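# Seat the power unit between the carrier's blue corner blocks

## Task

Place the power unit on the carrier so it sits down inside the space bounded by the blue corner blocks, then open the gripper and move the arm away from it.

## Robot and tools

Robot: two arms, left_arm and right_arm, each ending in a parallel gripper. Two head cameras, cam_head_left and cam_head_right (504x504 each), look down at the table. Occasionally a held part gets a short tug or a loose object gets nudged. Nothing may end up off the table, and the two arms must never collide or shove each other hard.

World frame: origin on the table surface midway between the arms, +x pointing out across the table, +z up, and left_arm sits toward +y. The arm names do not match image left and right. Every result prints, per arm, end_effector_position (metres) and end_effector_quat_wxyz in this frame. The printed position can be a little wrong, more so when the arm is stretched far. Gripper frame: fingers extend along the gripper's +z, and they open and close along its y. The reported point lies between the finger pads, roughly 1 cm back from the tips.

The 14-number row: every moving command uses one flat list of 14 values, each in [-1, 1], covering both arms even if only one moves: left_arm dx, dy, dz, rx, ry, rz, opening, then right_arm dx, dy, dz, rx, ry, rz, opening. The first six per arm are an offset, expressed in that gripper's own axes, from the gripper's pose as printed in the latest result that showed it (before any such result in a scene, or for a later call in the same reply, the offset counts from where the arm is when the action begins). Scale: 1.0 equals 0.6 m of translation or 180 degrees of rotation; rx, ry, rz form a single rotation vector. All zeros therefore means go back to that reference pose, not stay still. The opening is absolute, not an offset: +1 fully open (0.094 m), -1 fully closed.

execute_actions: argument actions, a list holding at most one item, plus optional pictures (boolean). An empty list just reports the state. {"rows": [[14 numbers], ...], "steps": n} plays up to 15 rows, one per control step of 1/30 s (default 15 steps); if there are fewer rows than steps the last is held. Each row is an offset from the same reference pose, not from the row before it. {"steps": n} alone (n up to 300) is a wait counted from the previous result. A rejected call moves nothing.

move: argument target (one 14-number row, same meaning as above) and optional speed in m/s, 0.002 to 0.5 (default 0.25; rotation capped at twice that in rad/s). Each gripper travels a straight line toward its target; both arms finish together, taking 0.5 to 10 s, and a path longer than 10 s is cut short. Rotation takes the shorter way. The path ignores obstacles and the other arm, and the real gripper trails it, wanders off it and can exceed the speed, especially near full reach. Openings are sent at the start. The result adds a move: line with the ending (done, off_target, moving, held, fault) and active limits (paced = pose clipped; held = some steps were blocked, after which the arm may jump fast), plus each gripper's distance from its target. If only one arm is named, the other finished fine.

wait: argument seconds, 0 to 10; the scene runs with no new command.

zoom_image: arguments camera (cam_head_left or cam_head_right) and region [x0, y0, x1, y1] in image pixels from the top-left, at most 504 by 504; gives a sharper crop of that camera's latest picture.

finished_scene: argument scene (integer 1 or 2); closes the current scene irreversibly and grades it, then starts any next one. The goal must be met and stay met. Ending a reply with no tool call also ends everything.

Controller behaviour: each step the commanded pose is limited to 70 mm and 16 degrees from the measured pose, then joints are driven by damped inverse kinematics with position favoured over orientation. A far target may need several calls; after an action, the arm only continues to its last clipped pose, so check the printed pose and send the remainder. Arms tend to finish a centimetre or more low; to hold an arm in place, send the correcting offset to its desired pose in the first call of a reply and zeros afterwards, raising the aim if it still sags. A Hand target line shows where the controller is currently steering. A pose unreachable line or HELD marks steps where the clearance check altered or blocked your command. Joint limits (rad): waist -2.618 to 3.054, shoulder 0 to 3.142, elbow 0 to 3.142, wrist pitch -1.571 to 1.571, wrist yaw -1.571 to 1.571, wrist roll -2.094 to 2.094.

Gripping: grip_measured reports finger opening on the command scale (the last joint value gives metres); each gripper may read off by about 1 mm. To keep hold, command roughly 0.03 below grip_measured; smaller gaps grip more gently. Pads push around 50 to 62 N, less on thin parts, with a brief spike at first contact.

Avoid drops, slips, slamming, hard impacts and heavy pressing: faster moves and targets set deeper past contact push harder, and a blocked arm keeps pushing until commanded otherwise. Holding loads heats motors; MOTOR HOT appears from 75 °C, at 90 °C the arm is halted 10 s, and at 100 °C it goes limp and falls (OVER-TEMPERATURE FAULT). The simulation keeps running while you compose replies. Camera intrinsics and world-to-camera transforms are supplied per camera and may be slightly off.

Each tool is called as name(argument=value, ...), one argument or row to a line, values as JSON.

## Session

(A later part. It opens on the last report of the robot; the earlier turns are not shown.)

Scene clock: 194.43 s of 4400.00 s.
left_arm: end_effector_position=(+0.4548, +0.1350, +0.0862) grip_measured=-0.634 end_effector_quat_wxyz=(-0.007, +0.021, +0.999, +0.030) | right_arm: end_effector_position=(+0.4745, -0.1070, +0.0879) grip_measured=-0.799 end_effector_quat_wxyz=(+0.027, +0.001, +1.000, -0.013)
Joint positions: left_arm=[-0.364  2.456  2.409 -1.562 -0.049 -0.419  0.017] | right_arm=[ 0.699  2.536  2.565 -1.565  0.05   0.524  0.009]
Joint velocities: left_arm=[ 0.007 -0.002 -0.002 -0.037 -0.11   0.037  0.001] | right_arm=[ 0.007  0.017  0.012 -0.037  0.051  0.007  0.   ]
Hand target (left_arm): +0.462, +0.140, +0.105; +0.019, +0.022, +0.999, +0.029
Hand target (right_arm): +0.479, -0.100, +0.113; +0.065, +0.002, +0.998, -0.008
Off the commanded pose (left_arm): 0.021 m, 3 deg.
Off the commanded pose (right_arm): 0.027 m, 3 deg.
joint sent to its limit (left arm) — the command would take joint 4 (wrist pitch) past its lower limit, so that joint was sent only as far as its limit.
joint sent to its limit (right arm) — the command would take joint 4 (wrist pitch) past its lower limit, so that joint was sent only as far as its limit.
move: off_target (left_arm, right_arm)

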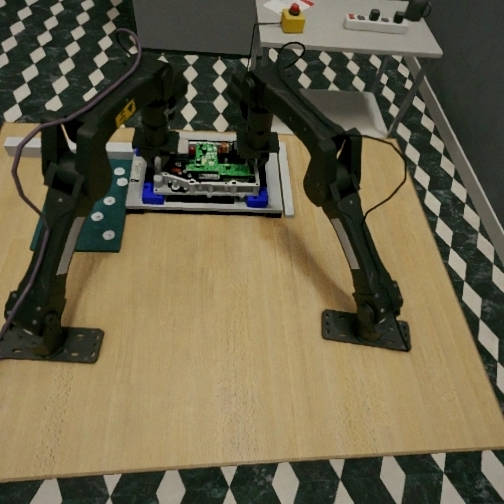

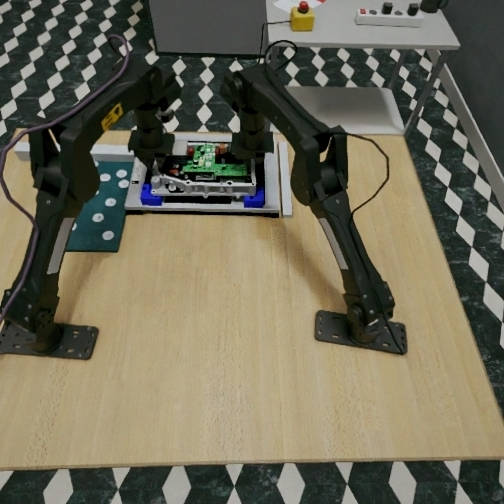

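move(
  target=[-0.012,0.025,-0.055,0,-0.02,0.006,-1,0.004,0.022,-0.085,0.008,-0.02,0.008,-1],
  speed=0.02,
)

move(
  target=[-0.012,0.01,-0.03,0,-0.015,0,-1,-0.012,0.01,-0.04,0,-0.015,0,-1],
  speed=0.012,
)

zoom_image(
  camera="cam_head_left",
  region=[105, 90, 305, 230],
)

Scene clock: 203.10 s of 4400.00 s.
left_arm: end_effector_position=(+0.4567, +0.1381, +0.0874) grip_measured=-0.634 end_effector_quat_wxyz=(-0.007, +0.032, +0.999, +0.027) | right_arm: end_effector_position=(+0.4703, -0.1042, +0.0923) grip_measured=-0.799 end_effector_quat_wxyz=(+0.036, +0.012, +0.999, -0.024)
Joint positions: left_arm=[-0.354  2.453  2.409 -1.56  -0.043 -0.388  0.017] | right_arm=[ 0.718  2.519  2.549 -1.565  0.078  0.565  0.009]
Joint velocities: left_arm=[ 0.002 -0.002 -0.032  0.022 -0.037  0.051 -0.001] | right_arm=[-0.002  0.002 -0.017  0.022 -0.022  0.066  0.   ]
Hand target (left_arm): +0.463, +0.147, +0.119; +0.030, +0.031, +0.999, +0.027
Hand target (right_arm): +0.468, -0.093, +0.136; +0.086, +0.012, +0.996, -0.006
Off the commanded pose (left_arm): 0.035 m, 4 deg.
Off the commanded pose (right_arm): 0.048 m, 3 deg.
joint sent to its limit (left arm) — the command would take joint 4 (wrist pitch) past its lower limit, so that joint was sent only as far as its limit.
joint sent to its limit (right arm) — the command would take joint 4 (wrist pitch) past its lower limit, so that joint was sent only as far as its limit.
After step 90, 2.80 s passed at rest.
move: off_target (left_arm, right_arm)

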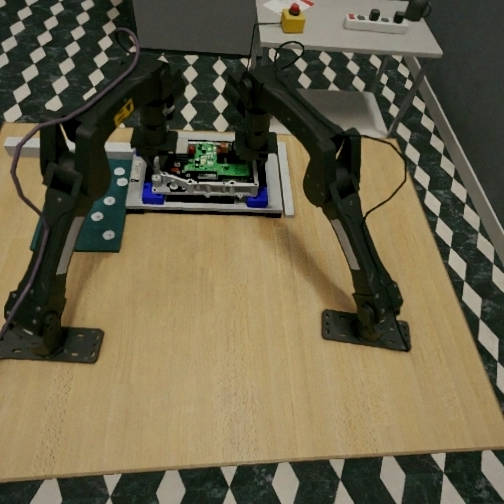

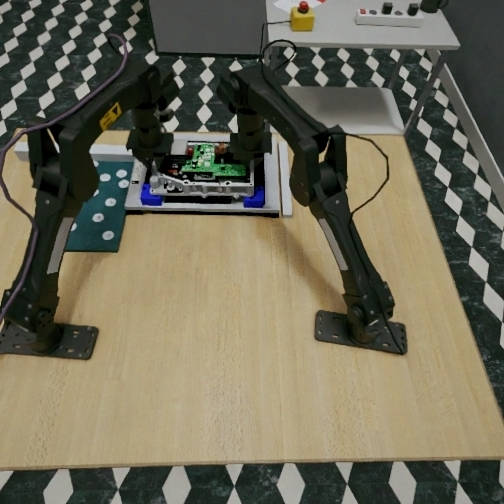

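Scene clock: 205.47 s of 4400.00 s.
left_arm: end_effector_position=(+0.4565, +0.1377, +0.0862) grip_measured=-0.634 end_effector_quat_wxyz=(-0.008, +0.032, +0.999, +0.026) | right_arm: end_effector_position=(+0.4703, -0.1049, +0.0877) grip_measured=-0.799 end_effector_quat_wxyz=(+0.028, +0.012, +0.999, -0.021)
Joint positions: left_arm=[-0.354  2.456  2.409 -1.56  -0.04  -0.388  0.017] | right_arm=[ 0.712  2.528  2.549 -1.565  0.064  0.559  0.009]
Joint velocities: left_arm=[-0.017 -0.002  0.002 -0.037 -0.051 -0.037  0.   ] | right_arm=[-0.007  0.017 -0.012 -0.007  0.022  0.007 -0.001]
Hand target (left_arm): +0.464, +0.143, +0.106; +0.018, +0.032, +0.999, +0.025
Hand target (right_arm): +0.475, -0.097, +0.116; +0.070, +0.012, +0.997, -0.015
Off the commanded pose (left_arm): 0.021 m, 3 deg.
Off the commanded pose (right_arm): 0.030 m, 4 deg.
joint sent to its limit (left arm) — the command would take joint 4 (wrist pitch) past its lower limit, so that joint was sent only as far as its limit.
joint sent to its limit (right arm) — the command would take joint 4 (wrist pitch) past its lower limit, so that joint was sent only as far as its limit.
move: off_target (left_arm, right_arm)

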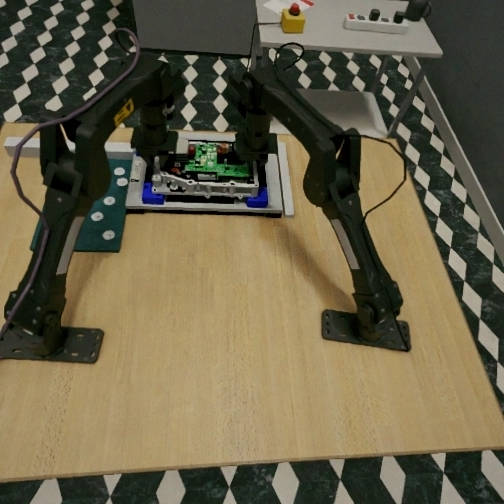

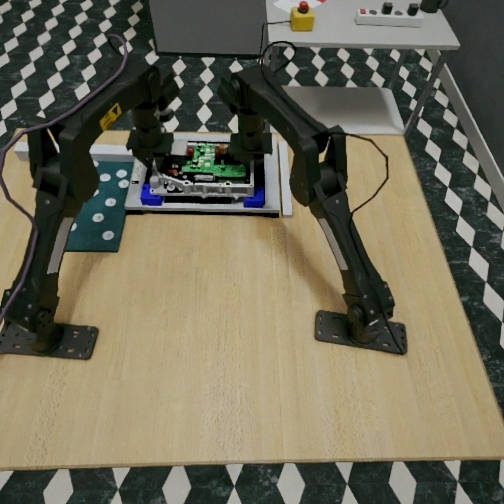

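Region (105, 90, 305, 230) of cam_head_left's 504x504 image, scaled by 2.520, with more detail than that image has; it fills the top 353 rows of this view, and the rest is white.

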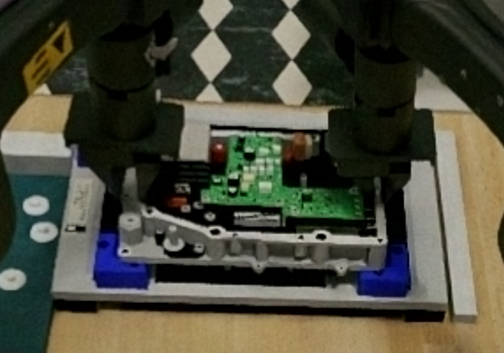

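move(
  target=[-0.008,0.018,-0.05,0,-0.02,-0.006,-1,-0.035,0.018,-0.07,0,-0.02,-0.004,-1],
  speed=0.02,
)

move(
  target=[-0.012,0.01,-0.03,0,-0.015,0,-1,-0.015,0.01,-0.04,0,-0.015,0,-1],
  speed=0.012,
)

zoom_image(
  camera="cam_head_left",
  region=[105, 90, 305, 230],
)

Scene clock: 213.27 s of 4400.00 s.
left_arm: end_effector_position=(+0.4590, +0.1359, +0.0866) grip_measured=-0.634 end_effector_quat_wxyz=(-0.002, +0.023, +0.999, +0.022) | right_arm: end_effector_position=(+0.4789, -0.1059, +0.0930) grip_measured=-0.799 end_effector_quat_wxyz=(+0.045, +0.001, +0.999, -0.022)
Joint positions: left_arm=[-0.354  2.454  2.409 -1.548 -0.038 -0.405  0.017] | right_arm=[ 0.708  2.539  2.589 -1.565  0.083  0.532  0.009]
Joint velocities: left_arm=[-0.002  0.007 -0.007 -0.037  0.022  0.066 -0.   ] | right_arm=[-0.037  0.002 -0.002 -0.037 -0.022  0.081  0.   ]
Hand target (left_arm): +0.462, +0.146, +0.116; +0.026, +0.023, +0.999, +0.024
Hand target (right_arm): +0.486, -0.094, +0.130; +0.096, +0.002, +0.995, +0.002
Off the commanded pose (left_arm): 0.032 m, 3 deg.
Off the commanded pose (right_arm): 0.041 m, 2 deg.
joint sent to its limit (left arm) — the command would take joint 4 (wrist pitch) past its lower limit, so that joint was sent only as far as its limit.
joint sent to its limit (right arm) — the command would take joint 4 (wrist pitch) past its lower limit, so that joint was sent only as far as its limit.
After step 90, 2.17 s passed at rest.
move: off_target (left_arm, right_arm)

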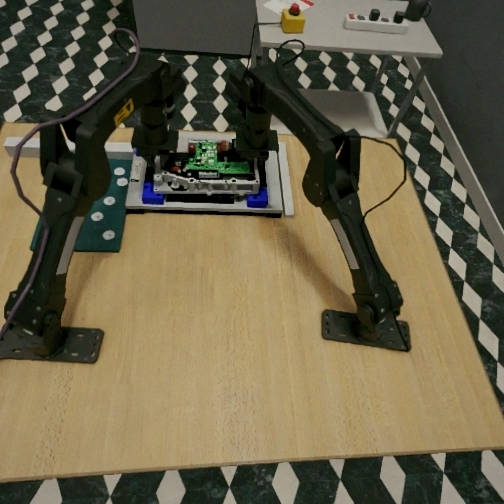

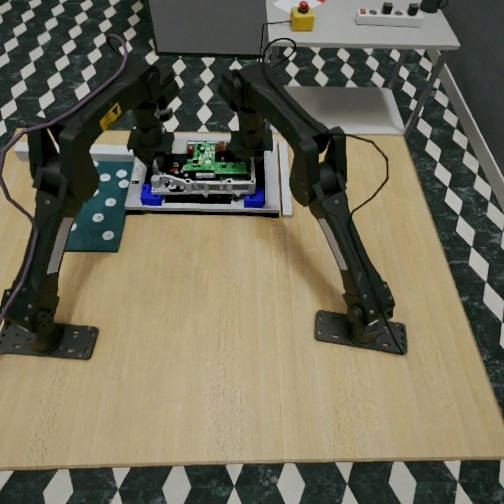

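Scene clock: 215.67 s of 4400.00 s.
left_arm: end_effector_position=(+0.4592, +0.1354, +0.0859) grip_measured=-0.634 end_effector_quat_wxyz=(-0.003, +0.021, +1.000, +0.021) | right_arm: end_effector_position=(+0.4784, -0.1069, +0.0875) grip_measured=-0.799 end_effector_quat_wxyz=(+0.036, +0.001, +0.999, -0.020)
Joint positions: left_arm=[-0.354  2.456  2.409 -1.546 -0.036 -0.409  0.017] | right_arm=[ 0.702  2.548  2.586 -1.565  0.07   0.526  0.009]
Joint velocities: left_arm=[-0.027 -0.007 -0.007  0.007  0.022 -0.022 -0.   ] | right_arm=[-0.007  0.007  0.002 -0.037 -0.007 -0.037  0.001]
Hand target (left_arm): +0.466, +0.141, +0.105; +0.022, +0.023, +0.999, +0.021
Hand target (right_arm): +0.484, -0.099, +0.117; +0.081, +0.000, +0.997, -0.013
Off the commanded pose (left_arm): 0.021 m, 3 deg.
Off the commanded pose (right_arm): 0.032 m, 4 deg.
joint sent to its limit (right arm) — the command would take joint 4 (wrist pitch) past its lower limit, so that joint was sent only as far as its limit.
move: off_target (left_arm, right_arm)

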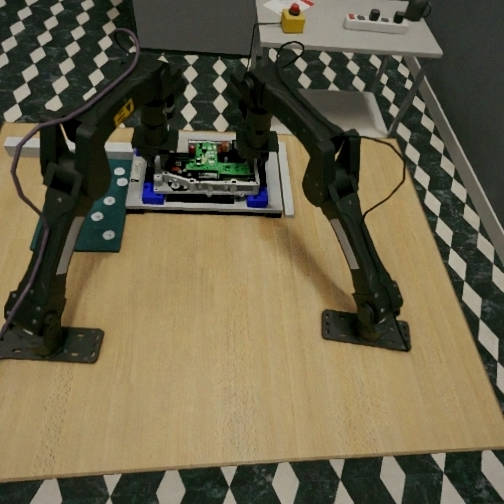

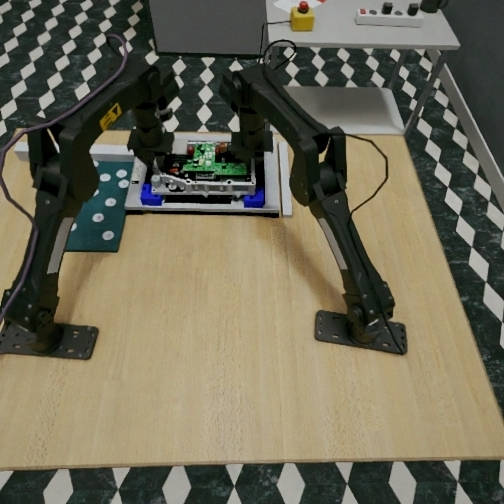

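Region (105, 90, 305, 230) of cam_head_left's 504x504 image, scaled by 2.520, with more detail than that image has; it fills the top 353 rows of this view, and the rest is white.

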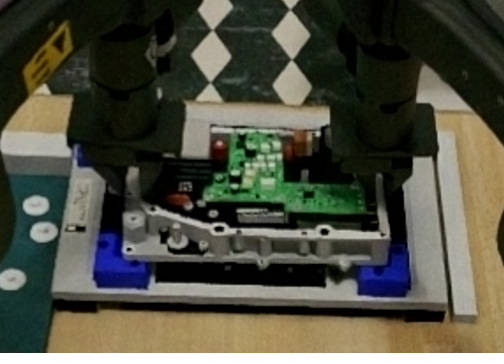

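move(
  target=[-0.012,0.02,-0.055,0,-0.02,0.004,-1,0.0,0.02,-0.08,0.008,-0.015,0.005,-1],
  speed=0.02,
)

move(
  target=[-0.012,0.01,-0.03,0,-0.015,0,-1,-0.012,0.01,-0.04,0,-0.015,0,-1],
  speed=0.012,
)

zoom_image(
  camera="cam_head_left",
  region=[105, 90, 305, 230],
)

Scene clock: 222.43 s of 4400.00 s.
left_arm: end_effector_position=(+0.4597, +0.1363, +0.0867) grip_measured=-0.634 end_effector_quat_wxyz=(-0.003, +0.024, +1.000, +0.019) | right_arm: end_effector_position=(+0.4782, -0.1058, +0.0925) grip_measured=-0.799 end_effector_quat_wxyz=(+0.046, +0.005, +0.999, -0.026)
Joint positions: left_arm=[-0.351  2.455  2.411 -1.547 -0.032 -0.399  0.017] | right_arm=[ 0.713  2.538  2.586 -1.565  0.093  0.544  0.009]
Joint velocities: left_arm=[ 0.002 -0.002  0.007 -0.051 -0.022  0.066  0.   ] | right_arm=[-0.002  0.002  0.012 -0.051 -0.081 -0.022 -0.001]
Hand target (left_arm): +0.466, +0.146, +0.119; +0.032, +0.028, +0.999, +0.019
Hand target (right_arm): +0.474, -0.093, +0.133; +0.091, +0.006, +0.996, -0.010
Off the commanded pose (left_arm): 0.035 m, 4 deg.
Off the commanded pose (right_arm): 0.044 m, 2 deg.
joint sent to its limit (left arm) — the command would take joint 4 (wrist pitch) past its lower limit, so that joint was sent only as far as its limit.
joint sent to its limit (right arm) — the command would take joint 4 (wrist pitch) past its lower limit, so that joint was sent only as far as its limit.
After step 90, 1.07 s passed at rest.
move: off_target (left_arm, right_arm)

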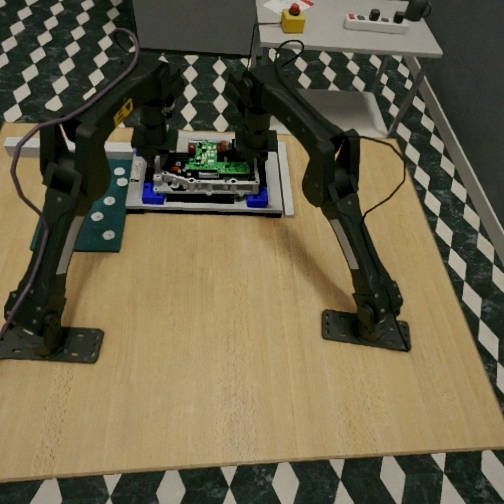

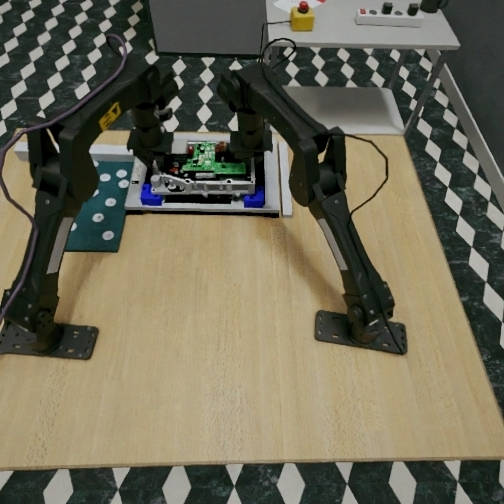

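Scene clock: 224.80 s of 4400.00 s.
left_arm: end_effector_position=(+0.4598, +0.1360, +0.0860) grip_measured=-0.634 end_effector_quat_wxyz=(-0.003, +0.024, +1.000, +0.018) | right_arm: end_effector_position=(+0.4775, -0.1066, +0.0871) grip_measured=-0.799 end_effector_quat_wxyz=(+0.037, +0.003, +0.999, -0.024)
Joint positions: left_arm=[-0.351  2.457  2.411 -1.546 -0.031 -0.4    0.017] | right_arm=[ 0.707  2.547  2.582 -1.565  0.078  0.536  0.009]
Joint velocities: left_arm=[ 0.012  0.007  0.002 -0.022  0.066  0.007 -0.   ] | right_arm=[-0.002 -0.002 -0.017 -0.022 -0.022  0.007 -0.   ]
Hand target (left_arm): +0.467, +0.141, +0.105; +0.021, +0.025, +0.999, +0.019
Hand target (right_arm): +0.482, -0.099, +0.116; +0.080, +0.004, +0.997, -0.019
Off the commanded pose (left_arm): 0.021 m, 3 deg.
Off the commanded pose (right_arm): 0.031 m, 4 deg.
joint sent to its limit (right arm) — the command would take joint 4 (wrist pitch) past its lower limit, so that joint was sent only as far as its limit.
move: off_target (left_arm, right_arm)

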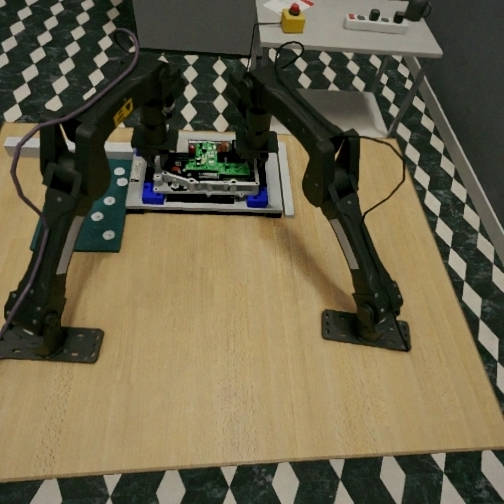

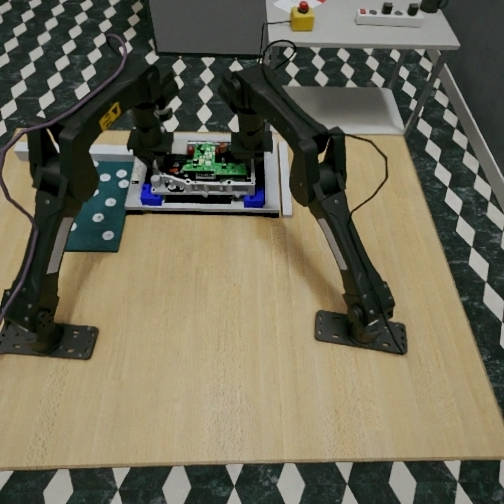

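Region (105, 90, 305, 230) of cam_head_left's 504x504 image, scaled by 2.520, with more detail than that image has; it fills the top 353 rows of this view, and the rest is white.

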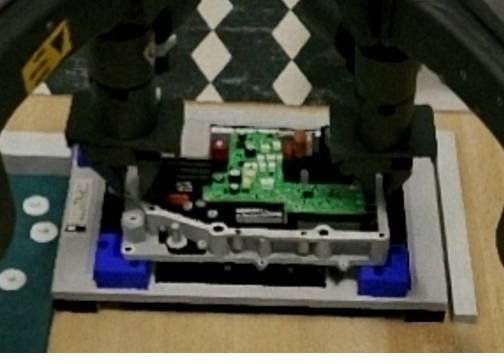

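A bit more of the same.

move(
  target=[-0.012,0.022,-0.055,0,-0.02,0.005,-1,0.006,0.022,-0.075,0.008,-0.015,0.007,-1],
  speed=0.02,
)

move(
  target=[-0.012,0.01,-0.025,0,-0.015,0,-1,-0.008,0.012,-0.035,0,-0.01,0,-1],
  speed=0.012,
)

zoom_image(
  camera="cam_head_left",
  region=[105, 90, 305, 230],
)

Scene clock: 232.07 s of 4400.00 s.
left_arm: end_effector_position=(+0.4606, +0.1385, +0.0866) grip_measured=-0.634 end_effector_quat_wxyz=(-0.003, +0.034, +0.999, +0.019) | right_arm: end_effector_position=(+0.4730, -0.1039, +0.0908) grip_measured=-0.798 end_effector_quat_wxyz=(+0.043, +0.014, +0.999, -0.031)
Joint positions: left_arm=[-0.346  2.456  2.411 -1.548 -0.033 -0.374  0.017] | right_arm=[ 0.724  2.53   2.564 -1.565  0.099  0.573  0.009]
Joint velocities: left_arm=[-0.002  0.002 -0.007  0.007  0.037 -0.037 -0.001] | right_arm=[-0.012  0.002  0.002 -0.051 -0.095 -0.037 -0.   ]
Hand target (left_arm): +0.467, +0.148, +0.119; +0.031, +0.032, +0.999, +0.017
Hand target (right_arm): +0.470, -0.092, +0.129; +0.087, +0.013, +0.996, -0.017
Off the commanded pose (left_arm): 0.035 m, 4 deg.
Off the commanded pose (right_arm): 0.042 m, 2 deg.
joint sent to its limit (left arm) — the command would take joint 4 (wrist pitch) past its lower limit, so that joint was sent only as far as its limit.
joint sent to its limit (right arm) — the command would take joint 4 (wrist pitch) past its lower limit, so that joint was sent only as far as its limit.
After step 90, 1.70 s passed at rest.
move: off_target (left_arm, right_arm)

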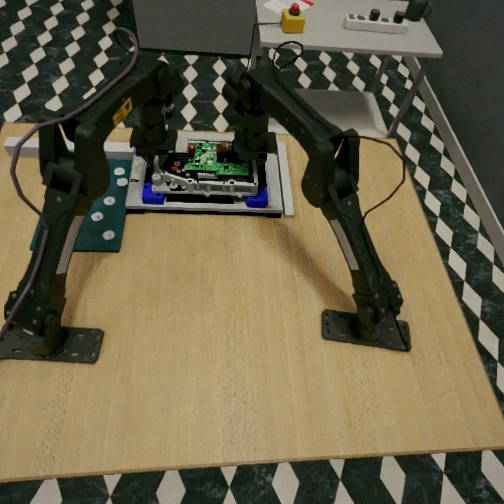

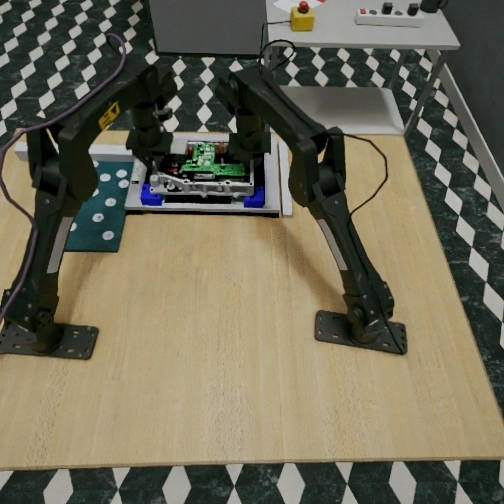

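Scene clock: 234.27 s of 4400.00 s.
left_arm: end_effector_position=(+0.4605, +0.1382, +0.0859) grip_measured=-0.634 end_effector_quat_wxyz=(-0.004, +0.034, +0.999, +0.019) | right_arm: end_effector_position=(+0.4728, -0.1045, +0.0874) grip_measured=-0.798 end_effector_quat_wxyz=(+0.035, +0.014, +0.999, -0.027)
Joint positions: left_arm=[-0.346  2.457  2.411 -1.547 -0.031 -0.374  0.017] | right_arm=[ 0.717  2.537  2.563 -1.565  0.083  0.567  0.009]
Joint velocities: left_arm=[-0.002 -0.017 -0.002 -0.022  0.007 -0.037 -0.001] | right_arm=[-0.002  0.002 -0.017 -0.007 -0.007 -0.037 -0.   ]
Hand target (left_arm): +0.468, +0.143, +0.102; +0.020, +0.034, +0.999, +0.019
Hand target (right_arm): +0.475, -0.096, +0.111; +0.071, +0.013, +0.997, -0.022
Off the commanded pose (left_arm): 0.018 m, 3 deg.
Off the commanded pose (right_arm): 0.026 m, 3 deg.
joint sent to its limit (right arm) — the command would take joint 4 (wrist pitch) past its lower limit, so that joint was sent only as far as its limit.
move: off_target (left_arm, right_arm)

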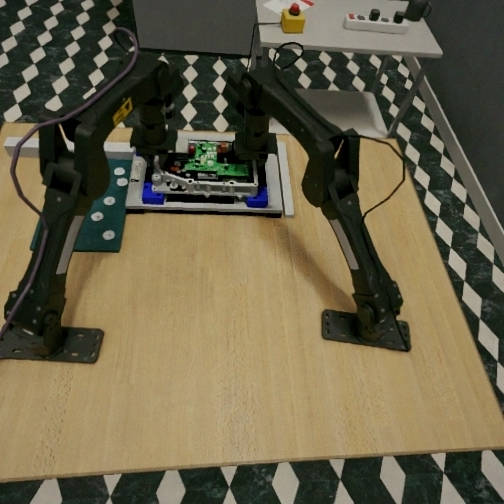

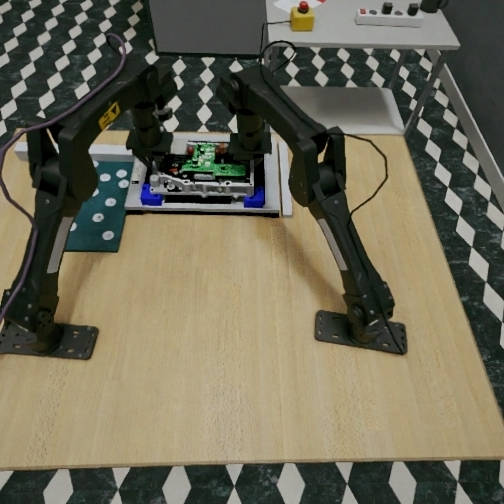

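Region (105, 90, 305, 230) of cam_head_left's 504x504 image, scaled by 2.520, with more detail than that image has; it fills the top 353 rows of this view, and the rest is white.

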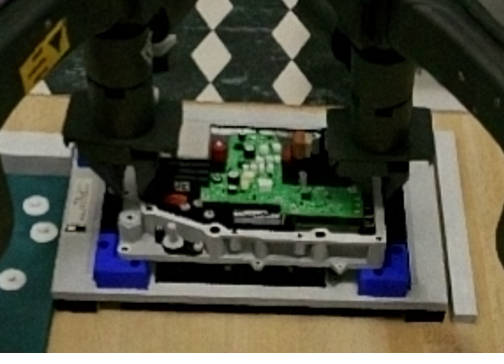

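move(
  target=[0.008,0.018,-0.055,0,-0.02,-0.006,-1,-0.012,0.018,-0.065,0,-0.015,-0.004,-1],
  speed=0.02,
)

move(
  target=[-0.005,0.01,-0.025,0,-0.015,0,-1,-0.01,0.012,-0.035,0,-0.01,0,-1],
  speed=0.012,
)

zoom_image(
  camera="cam_head_left",
  region=[105, 90, 305, 230],
)

Scene clock: 243.53 s of 4400.00 s.
left_arm: end_effector_position=(+0.4604, +0.1383, +0.0869) grip_measured=-0.634 end_effector_quat_wxyz=(+0.007, +0.032, +0.999, +0.014) | right_arm: end_effector_position=(+0.4727, -0.1043, +0.0877) grip_measured=-0.798 end_effector_quat_wxyz=(+0.034, +0.012, +0.999, -0.025)
Joint positions: left_arm=[-0.346  2.411  2.333 -1.49  -0.031 -0.378  0.017] | right_arm=[ 0.716  2.536  2.563 -1.565  0.078  0.563  0.009]
Joint velocities: left_arm=[ 0.002 -0.007 -0.007  0.037  0.037  0.007 -0.002] | right_arm=[ 0.002  0.007 -0.007  0.037 -0.007 -0.022  0.   ]
Hand target (left_arm): +0.456, +0.148, +0.118; +0.027, +0.025, +0.999, +0.018
Hand target (right_arm): +0.475, -0.092, +0.125; +0.084, +0.006, +0.996, -0.010
Off the commanded pose (left_arm): 0.034 m, 2 deg.
Off the commanded pose (right_arm): 0.041 m, 3 deg.
joint sent to its limit (right arm) — the command would take joint 4 (wrist pitch) past its lower limit, so that joint was sent only as far as its limit.
After step 90, 4.00 s passed at rest.
move: off_target (left_arm, right_arm)

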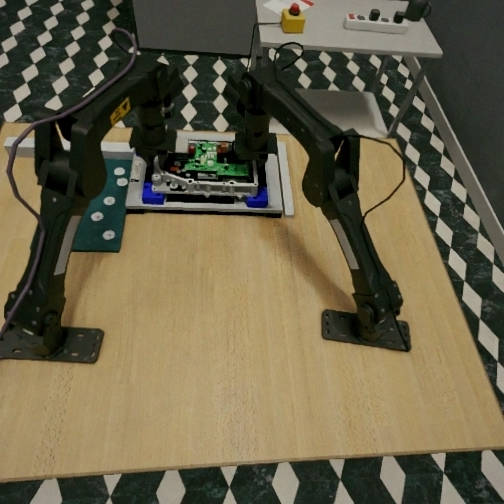

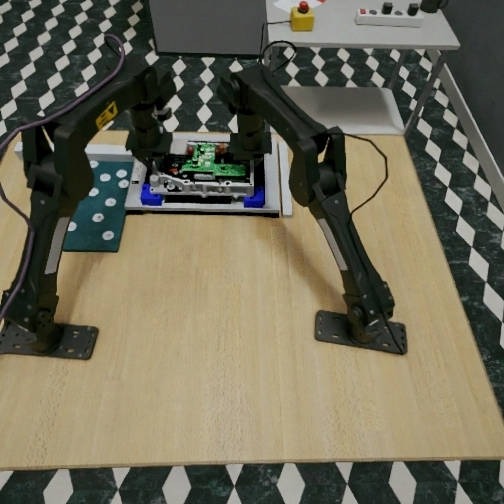

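Scene clock: 245.73 s of 4400.00 s.
left_arm: end_effector_position=(+0.4604, +0.1382, +0.0860) grip_measured=-0.634 end_effector_quat_wxyz=(+0.011, +0.032, +0.999, +0.012) | right_arm: end_effector_position=(+0.4728, -0.1045, +0.0876) grip_measured=-0.798 end_effector_quat_wxyz=(+0.031, +0.013, +0.999, -0.020)
Joint positions: left_arm=[-0.346  2.398  2.304 -1.467 -0.031 -0.378  0.017] | right_arm=[ 0.711  2.536  2.563 -1.565  0.068  0.56   0.009]
Joint velocities: left_arm=[-0.012 -0.002 -0.002 -0.022 -0.007  0.037 -0.001] | right_arm=[-0.002  0.002 -0.012 -0.066 -0.007 -0.066  0.   ]
Hand target (left_arm): +0.463, +0.144, +0.102; +0.030, +0.032, +0.999, +0.013
Hand target (right_arm): +0.476, -0.097, +0.108; +0.064, +0.011, +0.998, -0.015
Off the commanded pose (left_arm): 0.017 m, 2 deg.
Off the commanded pose (right_arm): 0.023 m, 2 deg.
joint sent to its limit (right arm) — the command would take joint 4 (wrist pitch) past its lower limit, so that joint was sent only as far as its limit.
move: off_target (left_arm, right_arm)

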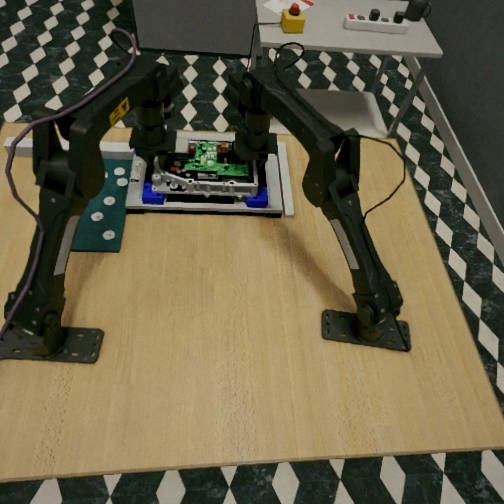

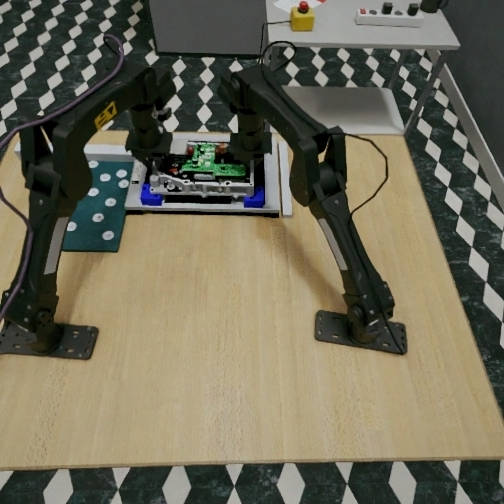

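Region (105, 90, 305, 230) of cam_head_left's 504x504 image, scaled by 2.520, with more detail than that image has; it fills the top 353 rows of this view, and the rest is white.

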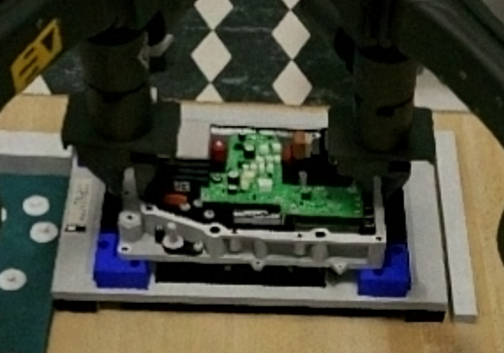

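move(
  target=[0,0.005,-0.04,0,-0.01,-0.01,-1,-0.04,0.005,-0.055,0,-0.015,-0.008,-1],
  speed=0.006,
)

zoom_image(
  camera="cam_head_left",
  region=[105, 90, 305, 230],
)

Scene clock: 259.67 s of 4400.00 s.
left_arm: end_effector_position=(+0.4608, +0.1356, +0.0864) grip_measured=-0.634 end_effector_quat_wxyz=(+0.011, +0.017, +1.000, +0.005) | right_arm: end_effector_position=(+0.4809, -0.1068, +0.0897) grip_measured=-0.798 end_effector_quat_wxyz=(+0.039, -0.001, +0.999, -0.014)
Joint positions: left_arm=[-0.346  2.398  2.306 -1.463 -0.019 -0.409  0.017] | right_arm=[ 0.698  2.551  2.599 -1.565  0.064  0.517  0.009]
Joint velocities: left_arm=[-0.002 -0.007 -0.002  0.066  0.022 -0.051  0.001] | right_arm=[-0.007 -0.007 -0.002 -0.007 -0.022  0.022  0.   ]
Hand target (left_arm): +0.460, +0.140, +0.109; +0.027, +0.016, +0.999, +0.011
Hand target (right_arm): +0.492, -0.101, +0.122; +0.089, -0.001, +0.996, -0.001
Off the commanded pose (left_arm): 0.024 m, 2 deg.
Off the commanded pose (right_arm): 0.036 m, 2 deg.
joint sent to its limit (right arm) — the command would take joint 4 (wrist pitch) past its lower limit, so that joint was sent only as far as its limit.
After step 90, 3.90 s passed at rest.
move: off_target (left_arm, right_arm)

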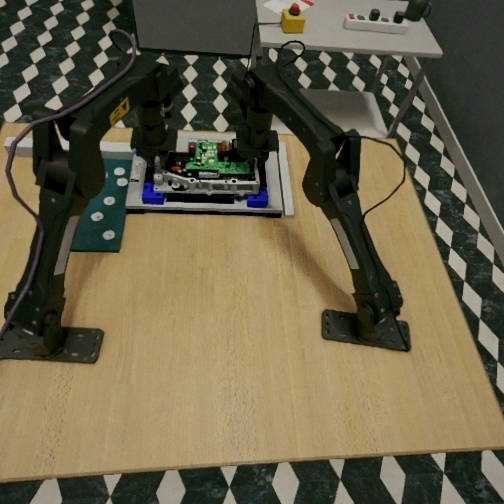

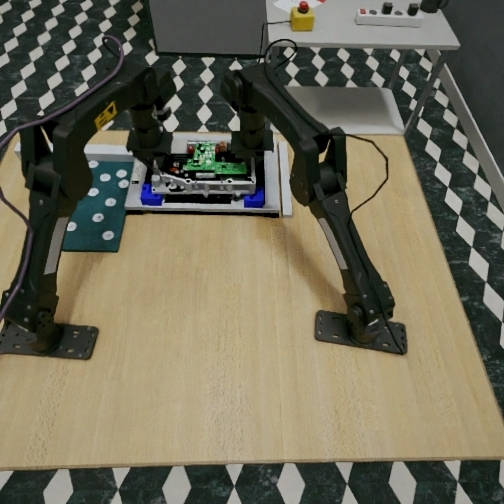

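Region (105, 90, 305, 230) of cam_head_left's 504x504 image, scaled by 2.520, with more detail than that image has; it fills the top 353 rows of this view, and the rest is white.

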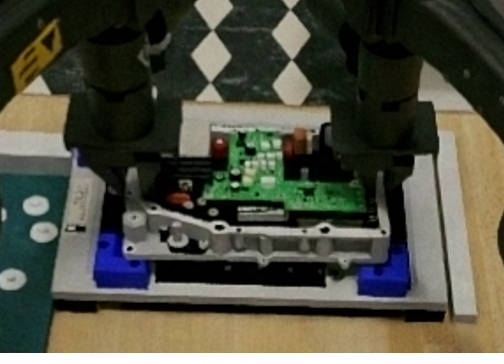

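move(
  target=[0,0.015,-0.04,0,-0.01,0.008,-1,0.012,0.015,-0.04,0.005,0,0.008,-1],
  speed=0.005,
)

zoom_image(
  camera="cam_head_left",
  region=[105, 90, 305, 230],
)

Scene clock: 273.17 s of 4400.00 s.
left_arm: end_effector_position=(+0.4614, +0.1370, +0.0861) grip_measured=-0.634 end_effector_quat_wxyz=(+0.012, +0.027, +1.000, +0.009) | right_arm: end_effector_position=(+0.4763, -0.1054, +0.0877) grip_measured=-0.798 end_effector_quat_wxyz=(+0.032, +0.012, +0.999, -0.015)
Joint positions: left_arm=[-0.346  2.398  2.306 -1.463 -0.027 -0.388  0.017] | right_arm=[ 0.703  2.544  2.579 -1.565  0.058  0.549  0.009]
Joint velocities: left_arm=[-0.002 -0.007 -0.017  0.007 -0.022  0.066  0.   ] | right_arm=[-0.002 -0.017 -0.002 -0.037 -0.007  0.066  0.001]
Hand target (left_arm): +0.460, +0.144, +0.110; +0.027, +0.029, +0.999, +0.005
Hand target (right_arm): +0.472, -0.097, +0.112; +0.058, +0.011, +0.998, -0.010
Off the commanded pose (left_arm): 0.025 m, 2 deg.
Off the commanded pose (right_arm): 0.027 m, 1 deg.
joint sent to its limit (right arm) — the command would take joint 4 (wrist pitch) past its lower limit, so that joint was sent only as far as its limit.
After step 90, 4.97 s passed at rest.
move: off_target (left_arm, right_arm)

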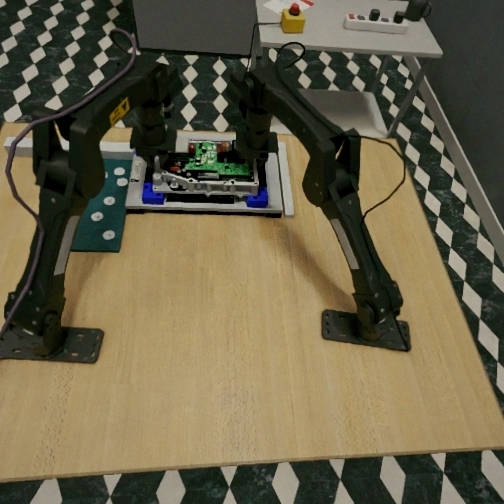

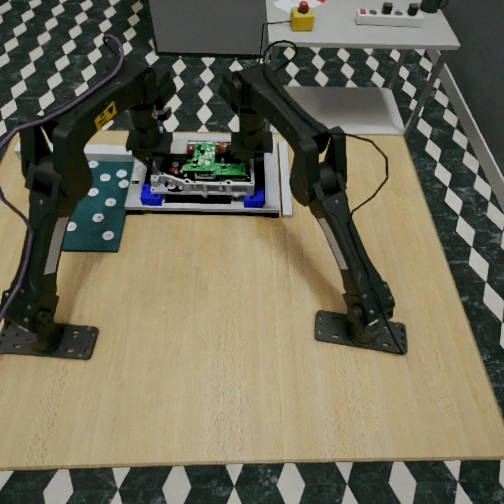

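Region (105, 90, 305, 230) of cam_head_left's 504x504 image, scaled by 2.520, with more detail than that image has; it fills the top 353 rows of this view, and the rest is white.

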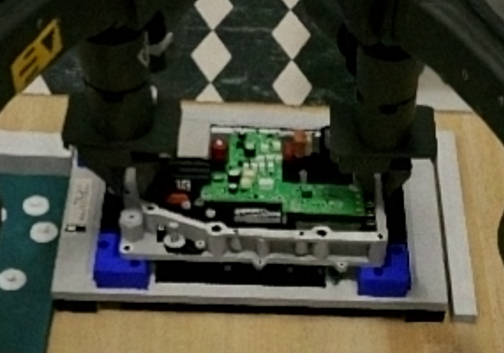

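move(
  target=[0,0,0.005,0,0,0,-1,0,0,0.005,0,0,0,-1],
  speed=0.01,
)

move(
  target=[0,0,0,0,0,0,-0.45,0,0,0,0,0,0,-0.6],
)

move(
  target=[0,0.05,-0.1,0,0,0,-0.2,0,-0.02,-0.1,0,0,0,-0.5],
  speed=0.05,
)

move(
  target=[0,0.15,-0.02,0,0,0,-1,0,-0.2,-0.02,0,0,0,-1],
  speed=0.1,
)

zoom_image(
  camera="cam_head_left",
  region=[125, 115, 295, 225],
)

zoom_image(
  camera="cam_head_right",
  region=[125, 115, 295, 225],
)

Scene clock: 281.63 s of 4400.00 s.
left_arm: end_effector_position=(+0.4614, +0.1370, +0.0857) grip_measured=-0.634 end_effector_quat_wxyz=(+0.012, +0.027, +1.000, +0.009) | right_arm: end_effector_position=(+0.4762, -0.1057, +0.0868) grip_measured=-0.798 end_effector_quat_wxyz=(+0.030, +0.010, +0.999, -0.013)
Joint positions: left_arm=[-0.346  2.399  2.306 -1.463 -0.027 -0.388  0.017] | right_arm=[ 0.7    2.544  2.576 -1.564  0.052  0.543  0.009]
Joint velocities: left_arm=[ 0.002 -0.007 -0.012 -0.007 -0.051  0.007  0.   ] | right_arm=[ 0.012  0.017  0.002 -0.037  0.007 -0.022 -0.   ]
Hand target (left_arm): +0.461, +0.137, +0.083; +0.012, +0.027, +1.000, +0.009
Hand target (right_arm): +0.477, -0.106, +0.085; +0.032, +0.012, +0.999, -0.015
Off the commanded pose (left_arm): 0.003 m, 0 deg.
Off the commanded pose (right_arm): 0.002 m, 0 deg.
After step 90, 4.77 s passed at rest.
move: done

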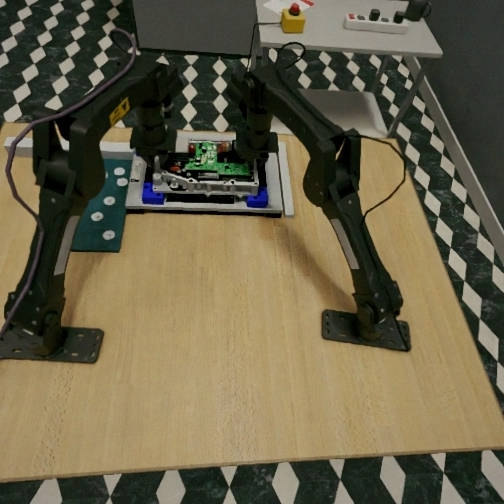

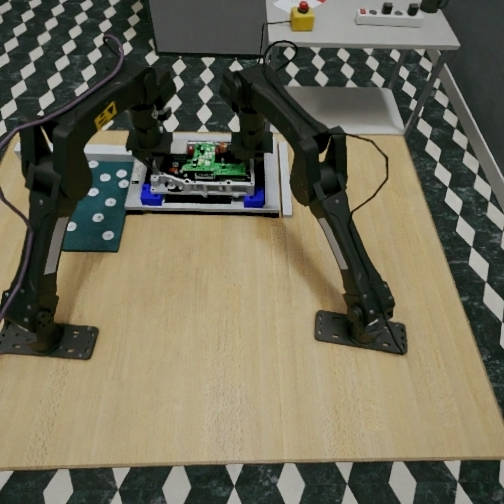

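Scene clock: 282.13 s of 4400.00 s.
left_arm: end_effector_position=(+0.4612, +0.1369, +0.0833) grip_measured=-0.452 end_effector_quat_wxyz=(+0.010, +0.027, +1.000, +0.010) | right_arm: end_effector_position=(+0.4762, -0.1058, +0.0868) grip_measured=-0.602 end_effector_quat_wxyz=(+0.030, +0.010, +0.999, -0.013)
Joint positions: left_arm=[-0.346  2.404  2.306 -1.463 -0.026 -0.388  0.026] | right_arm=[ 0.7    2.544  2.576 -1.564  0.053  0.543  0.019]
Joint velocities: left_arm=[-0.007 -0.012 -0.002 -0.022 -0.022  0.007 -0.   ] | right_arm=[ 0.022 -0.012  0.012 -0.051  0.022 -0.007  0.   ]
Hand target (left_arm): +0.461, +0.137, +0.086; +0.012, +0.027, +1.000, +0.009
Hand target (right_arm): +0.476, -0.106, +0.087; +0.030, +0.010, +0.999, -0.013
Off the commanded pose (left_arm): 0.002 m, 0 deg.
Off the commanded pose (right_arm): 0.000 m, 0 deg.
move: done

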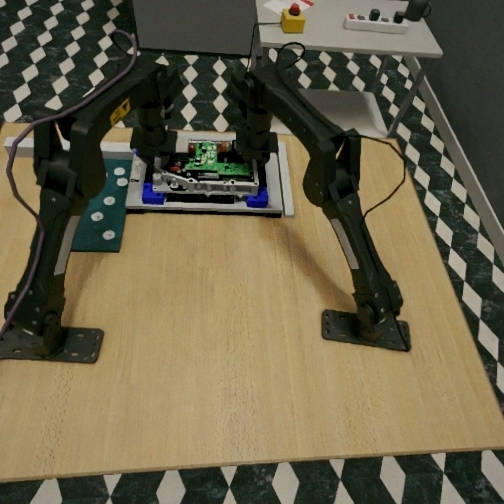

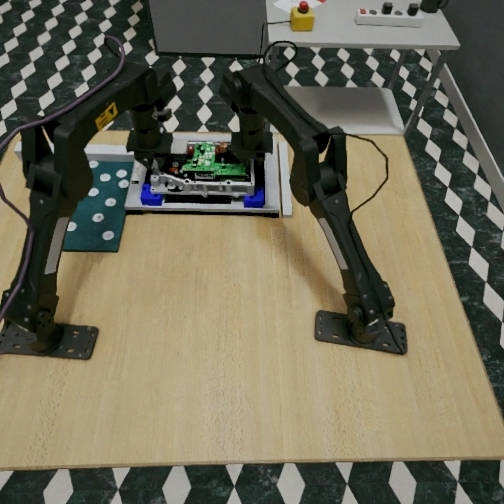

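Scene clock: 283.80 s of 4400.00 s.
left_arm: end_effector_position=(+0.4604, +0.1613, +0.1301) grip_measured=-0.202 end_effector_quat_wxyz=(+0.026, +0.028, +0.999, +0.005) | right_arm: end_effector_position=(+0.4731, -0.1096, +0.1384) grip_measured=-0.502 end_effector_quat_wxyz=(+0.072, +0.005, +0.997, +0.009)
Joint positions: left_arm=[-0.299  2.339  2.379 -1.565 -0.027 -0.339  0.037] | right_arm=[ 0.698  2.418  2.546 -1.565  0.057  0.529  0.023]
Joint velocities: left_arm=[-0.007  0.002  0.017 -0.051 -0.037  0.066 -0.   ] | right_arm=[ 0.017 -0.012  0.007  0.022 -0.007  0.037 -0.001]
Hand target (left_arm): +0.461, +0.165, +0.143; +0.039, +0.027, +0.999, -0.001
Hand target (right_arm): +0.472, -0.115, +0.147; +0.075, +0.008, +0.997, +0.012
Off the commanded pose (left_arm): 0.015 m, 2 deg.
Off the commanded pose (right_arm): 0.011 m, 5 deg.
joint sent to its limit (left arm) — the command would take joint 4 (wrist pitch) past its lower limit, so that joint was sent only as far as its limit.
joint sent to its limit (right arm) — the command would take joint 4 (wrist pitch) past its lower limit, so that joint was sent only as far as its limit.
move: off_target (left_arm, right_arm)

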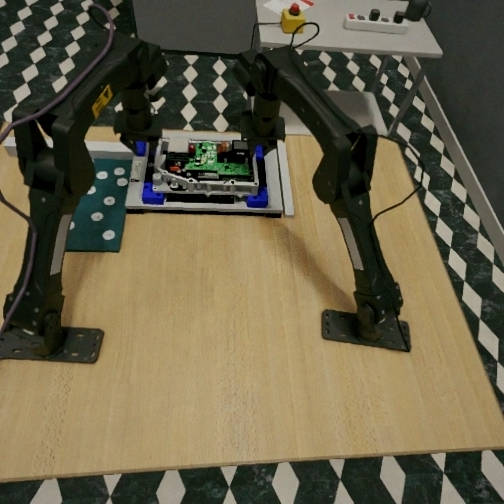

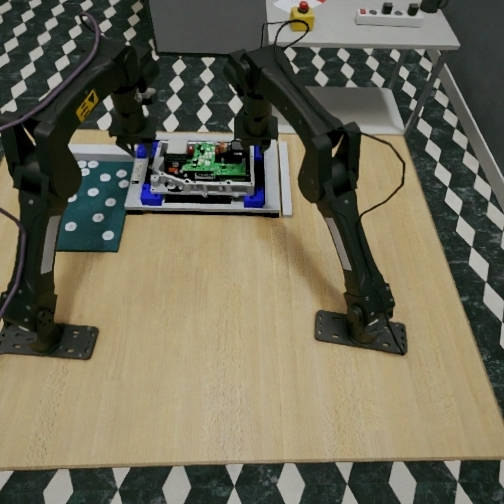

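Scene clock: 285.47 s of 4400.00 s.
left_arm: end_effector_position=(+0.4619, +0.2508, +0.1313) grip_measured=-0.986 end_effector_quat_wxyz=(+0.006, +0.026, +1.000, +0.011) | right_arm: end_effector_position=(+0.4706, -0.2306, +0.1405) grip_measured=-0.980 end_effector_quat_wxyz=(+0.057, +0.008, +0.998, -0.000)
Joint positions: left_arm=[-0.104  2.249  2.23  -1.545 -0.024 -0.148  0.001] | right_arm=[ 0.449  2.144  2.092 -1.408  0.033  0.287  0.001]
Joint velocities: left_arm=[-0.002 -0.022 -0.012 -0.007 -0.007 -0.11   0.   ] | right_arm=[-0.022 -0.022 -0.007 -0.051  0.066  0.022  0.   ]
Hand target (left_arm): +0.464, +0.251, +0.144; +0.026, +0.028, +0.999, +0.004
Hand target (right_arm): +0.472, -0.230, +0.150; +0.074, +0.005, +0.997, +0.008
Off the commanded pose (left_arm): 0.012 m, 2 deg.
Off the commanded pose (right_arm): 0.008 m, 2 deg.
move: off_target (left_arm)

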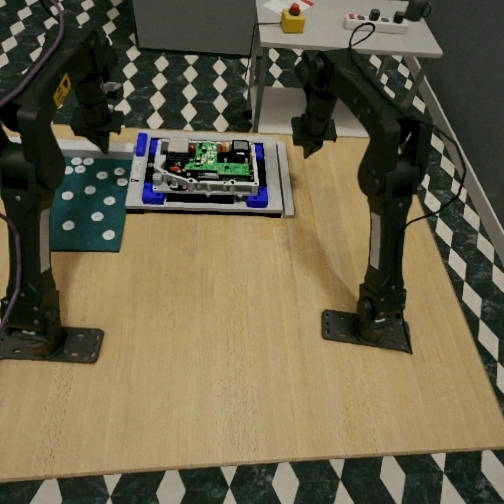

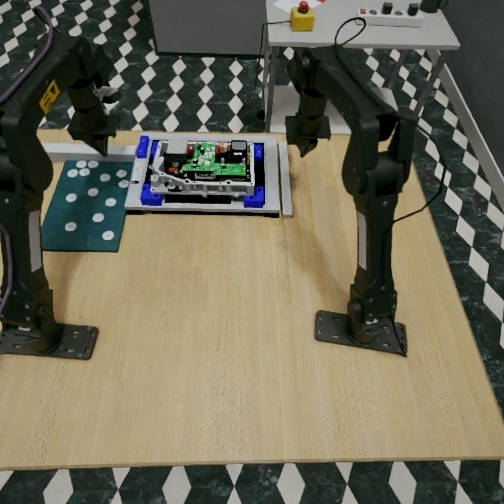

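Region (125, 115, 295, 225) of cam_head_left's 504x504 image, scaled by 2.965, with more detail than that image has; it fills the top 326 rows of this view, and the rest is white.

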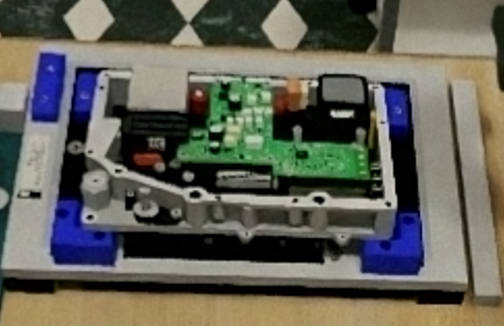

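Region (125, 115, 295, 225) of cam_head_right's 504x504 image, scaled by 2.965, with more detail than that image has; it fills the top 326 rows of this view, and the rest is white.

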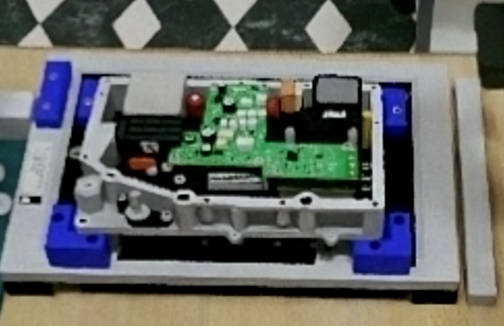

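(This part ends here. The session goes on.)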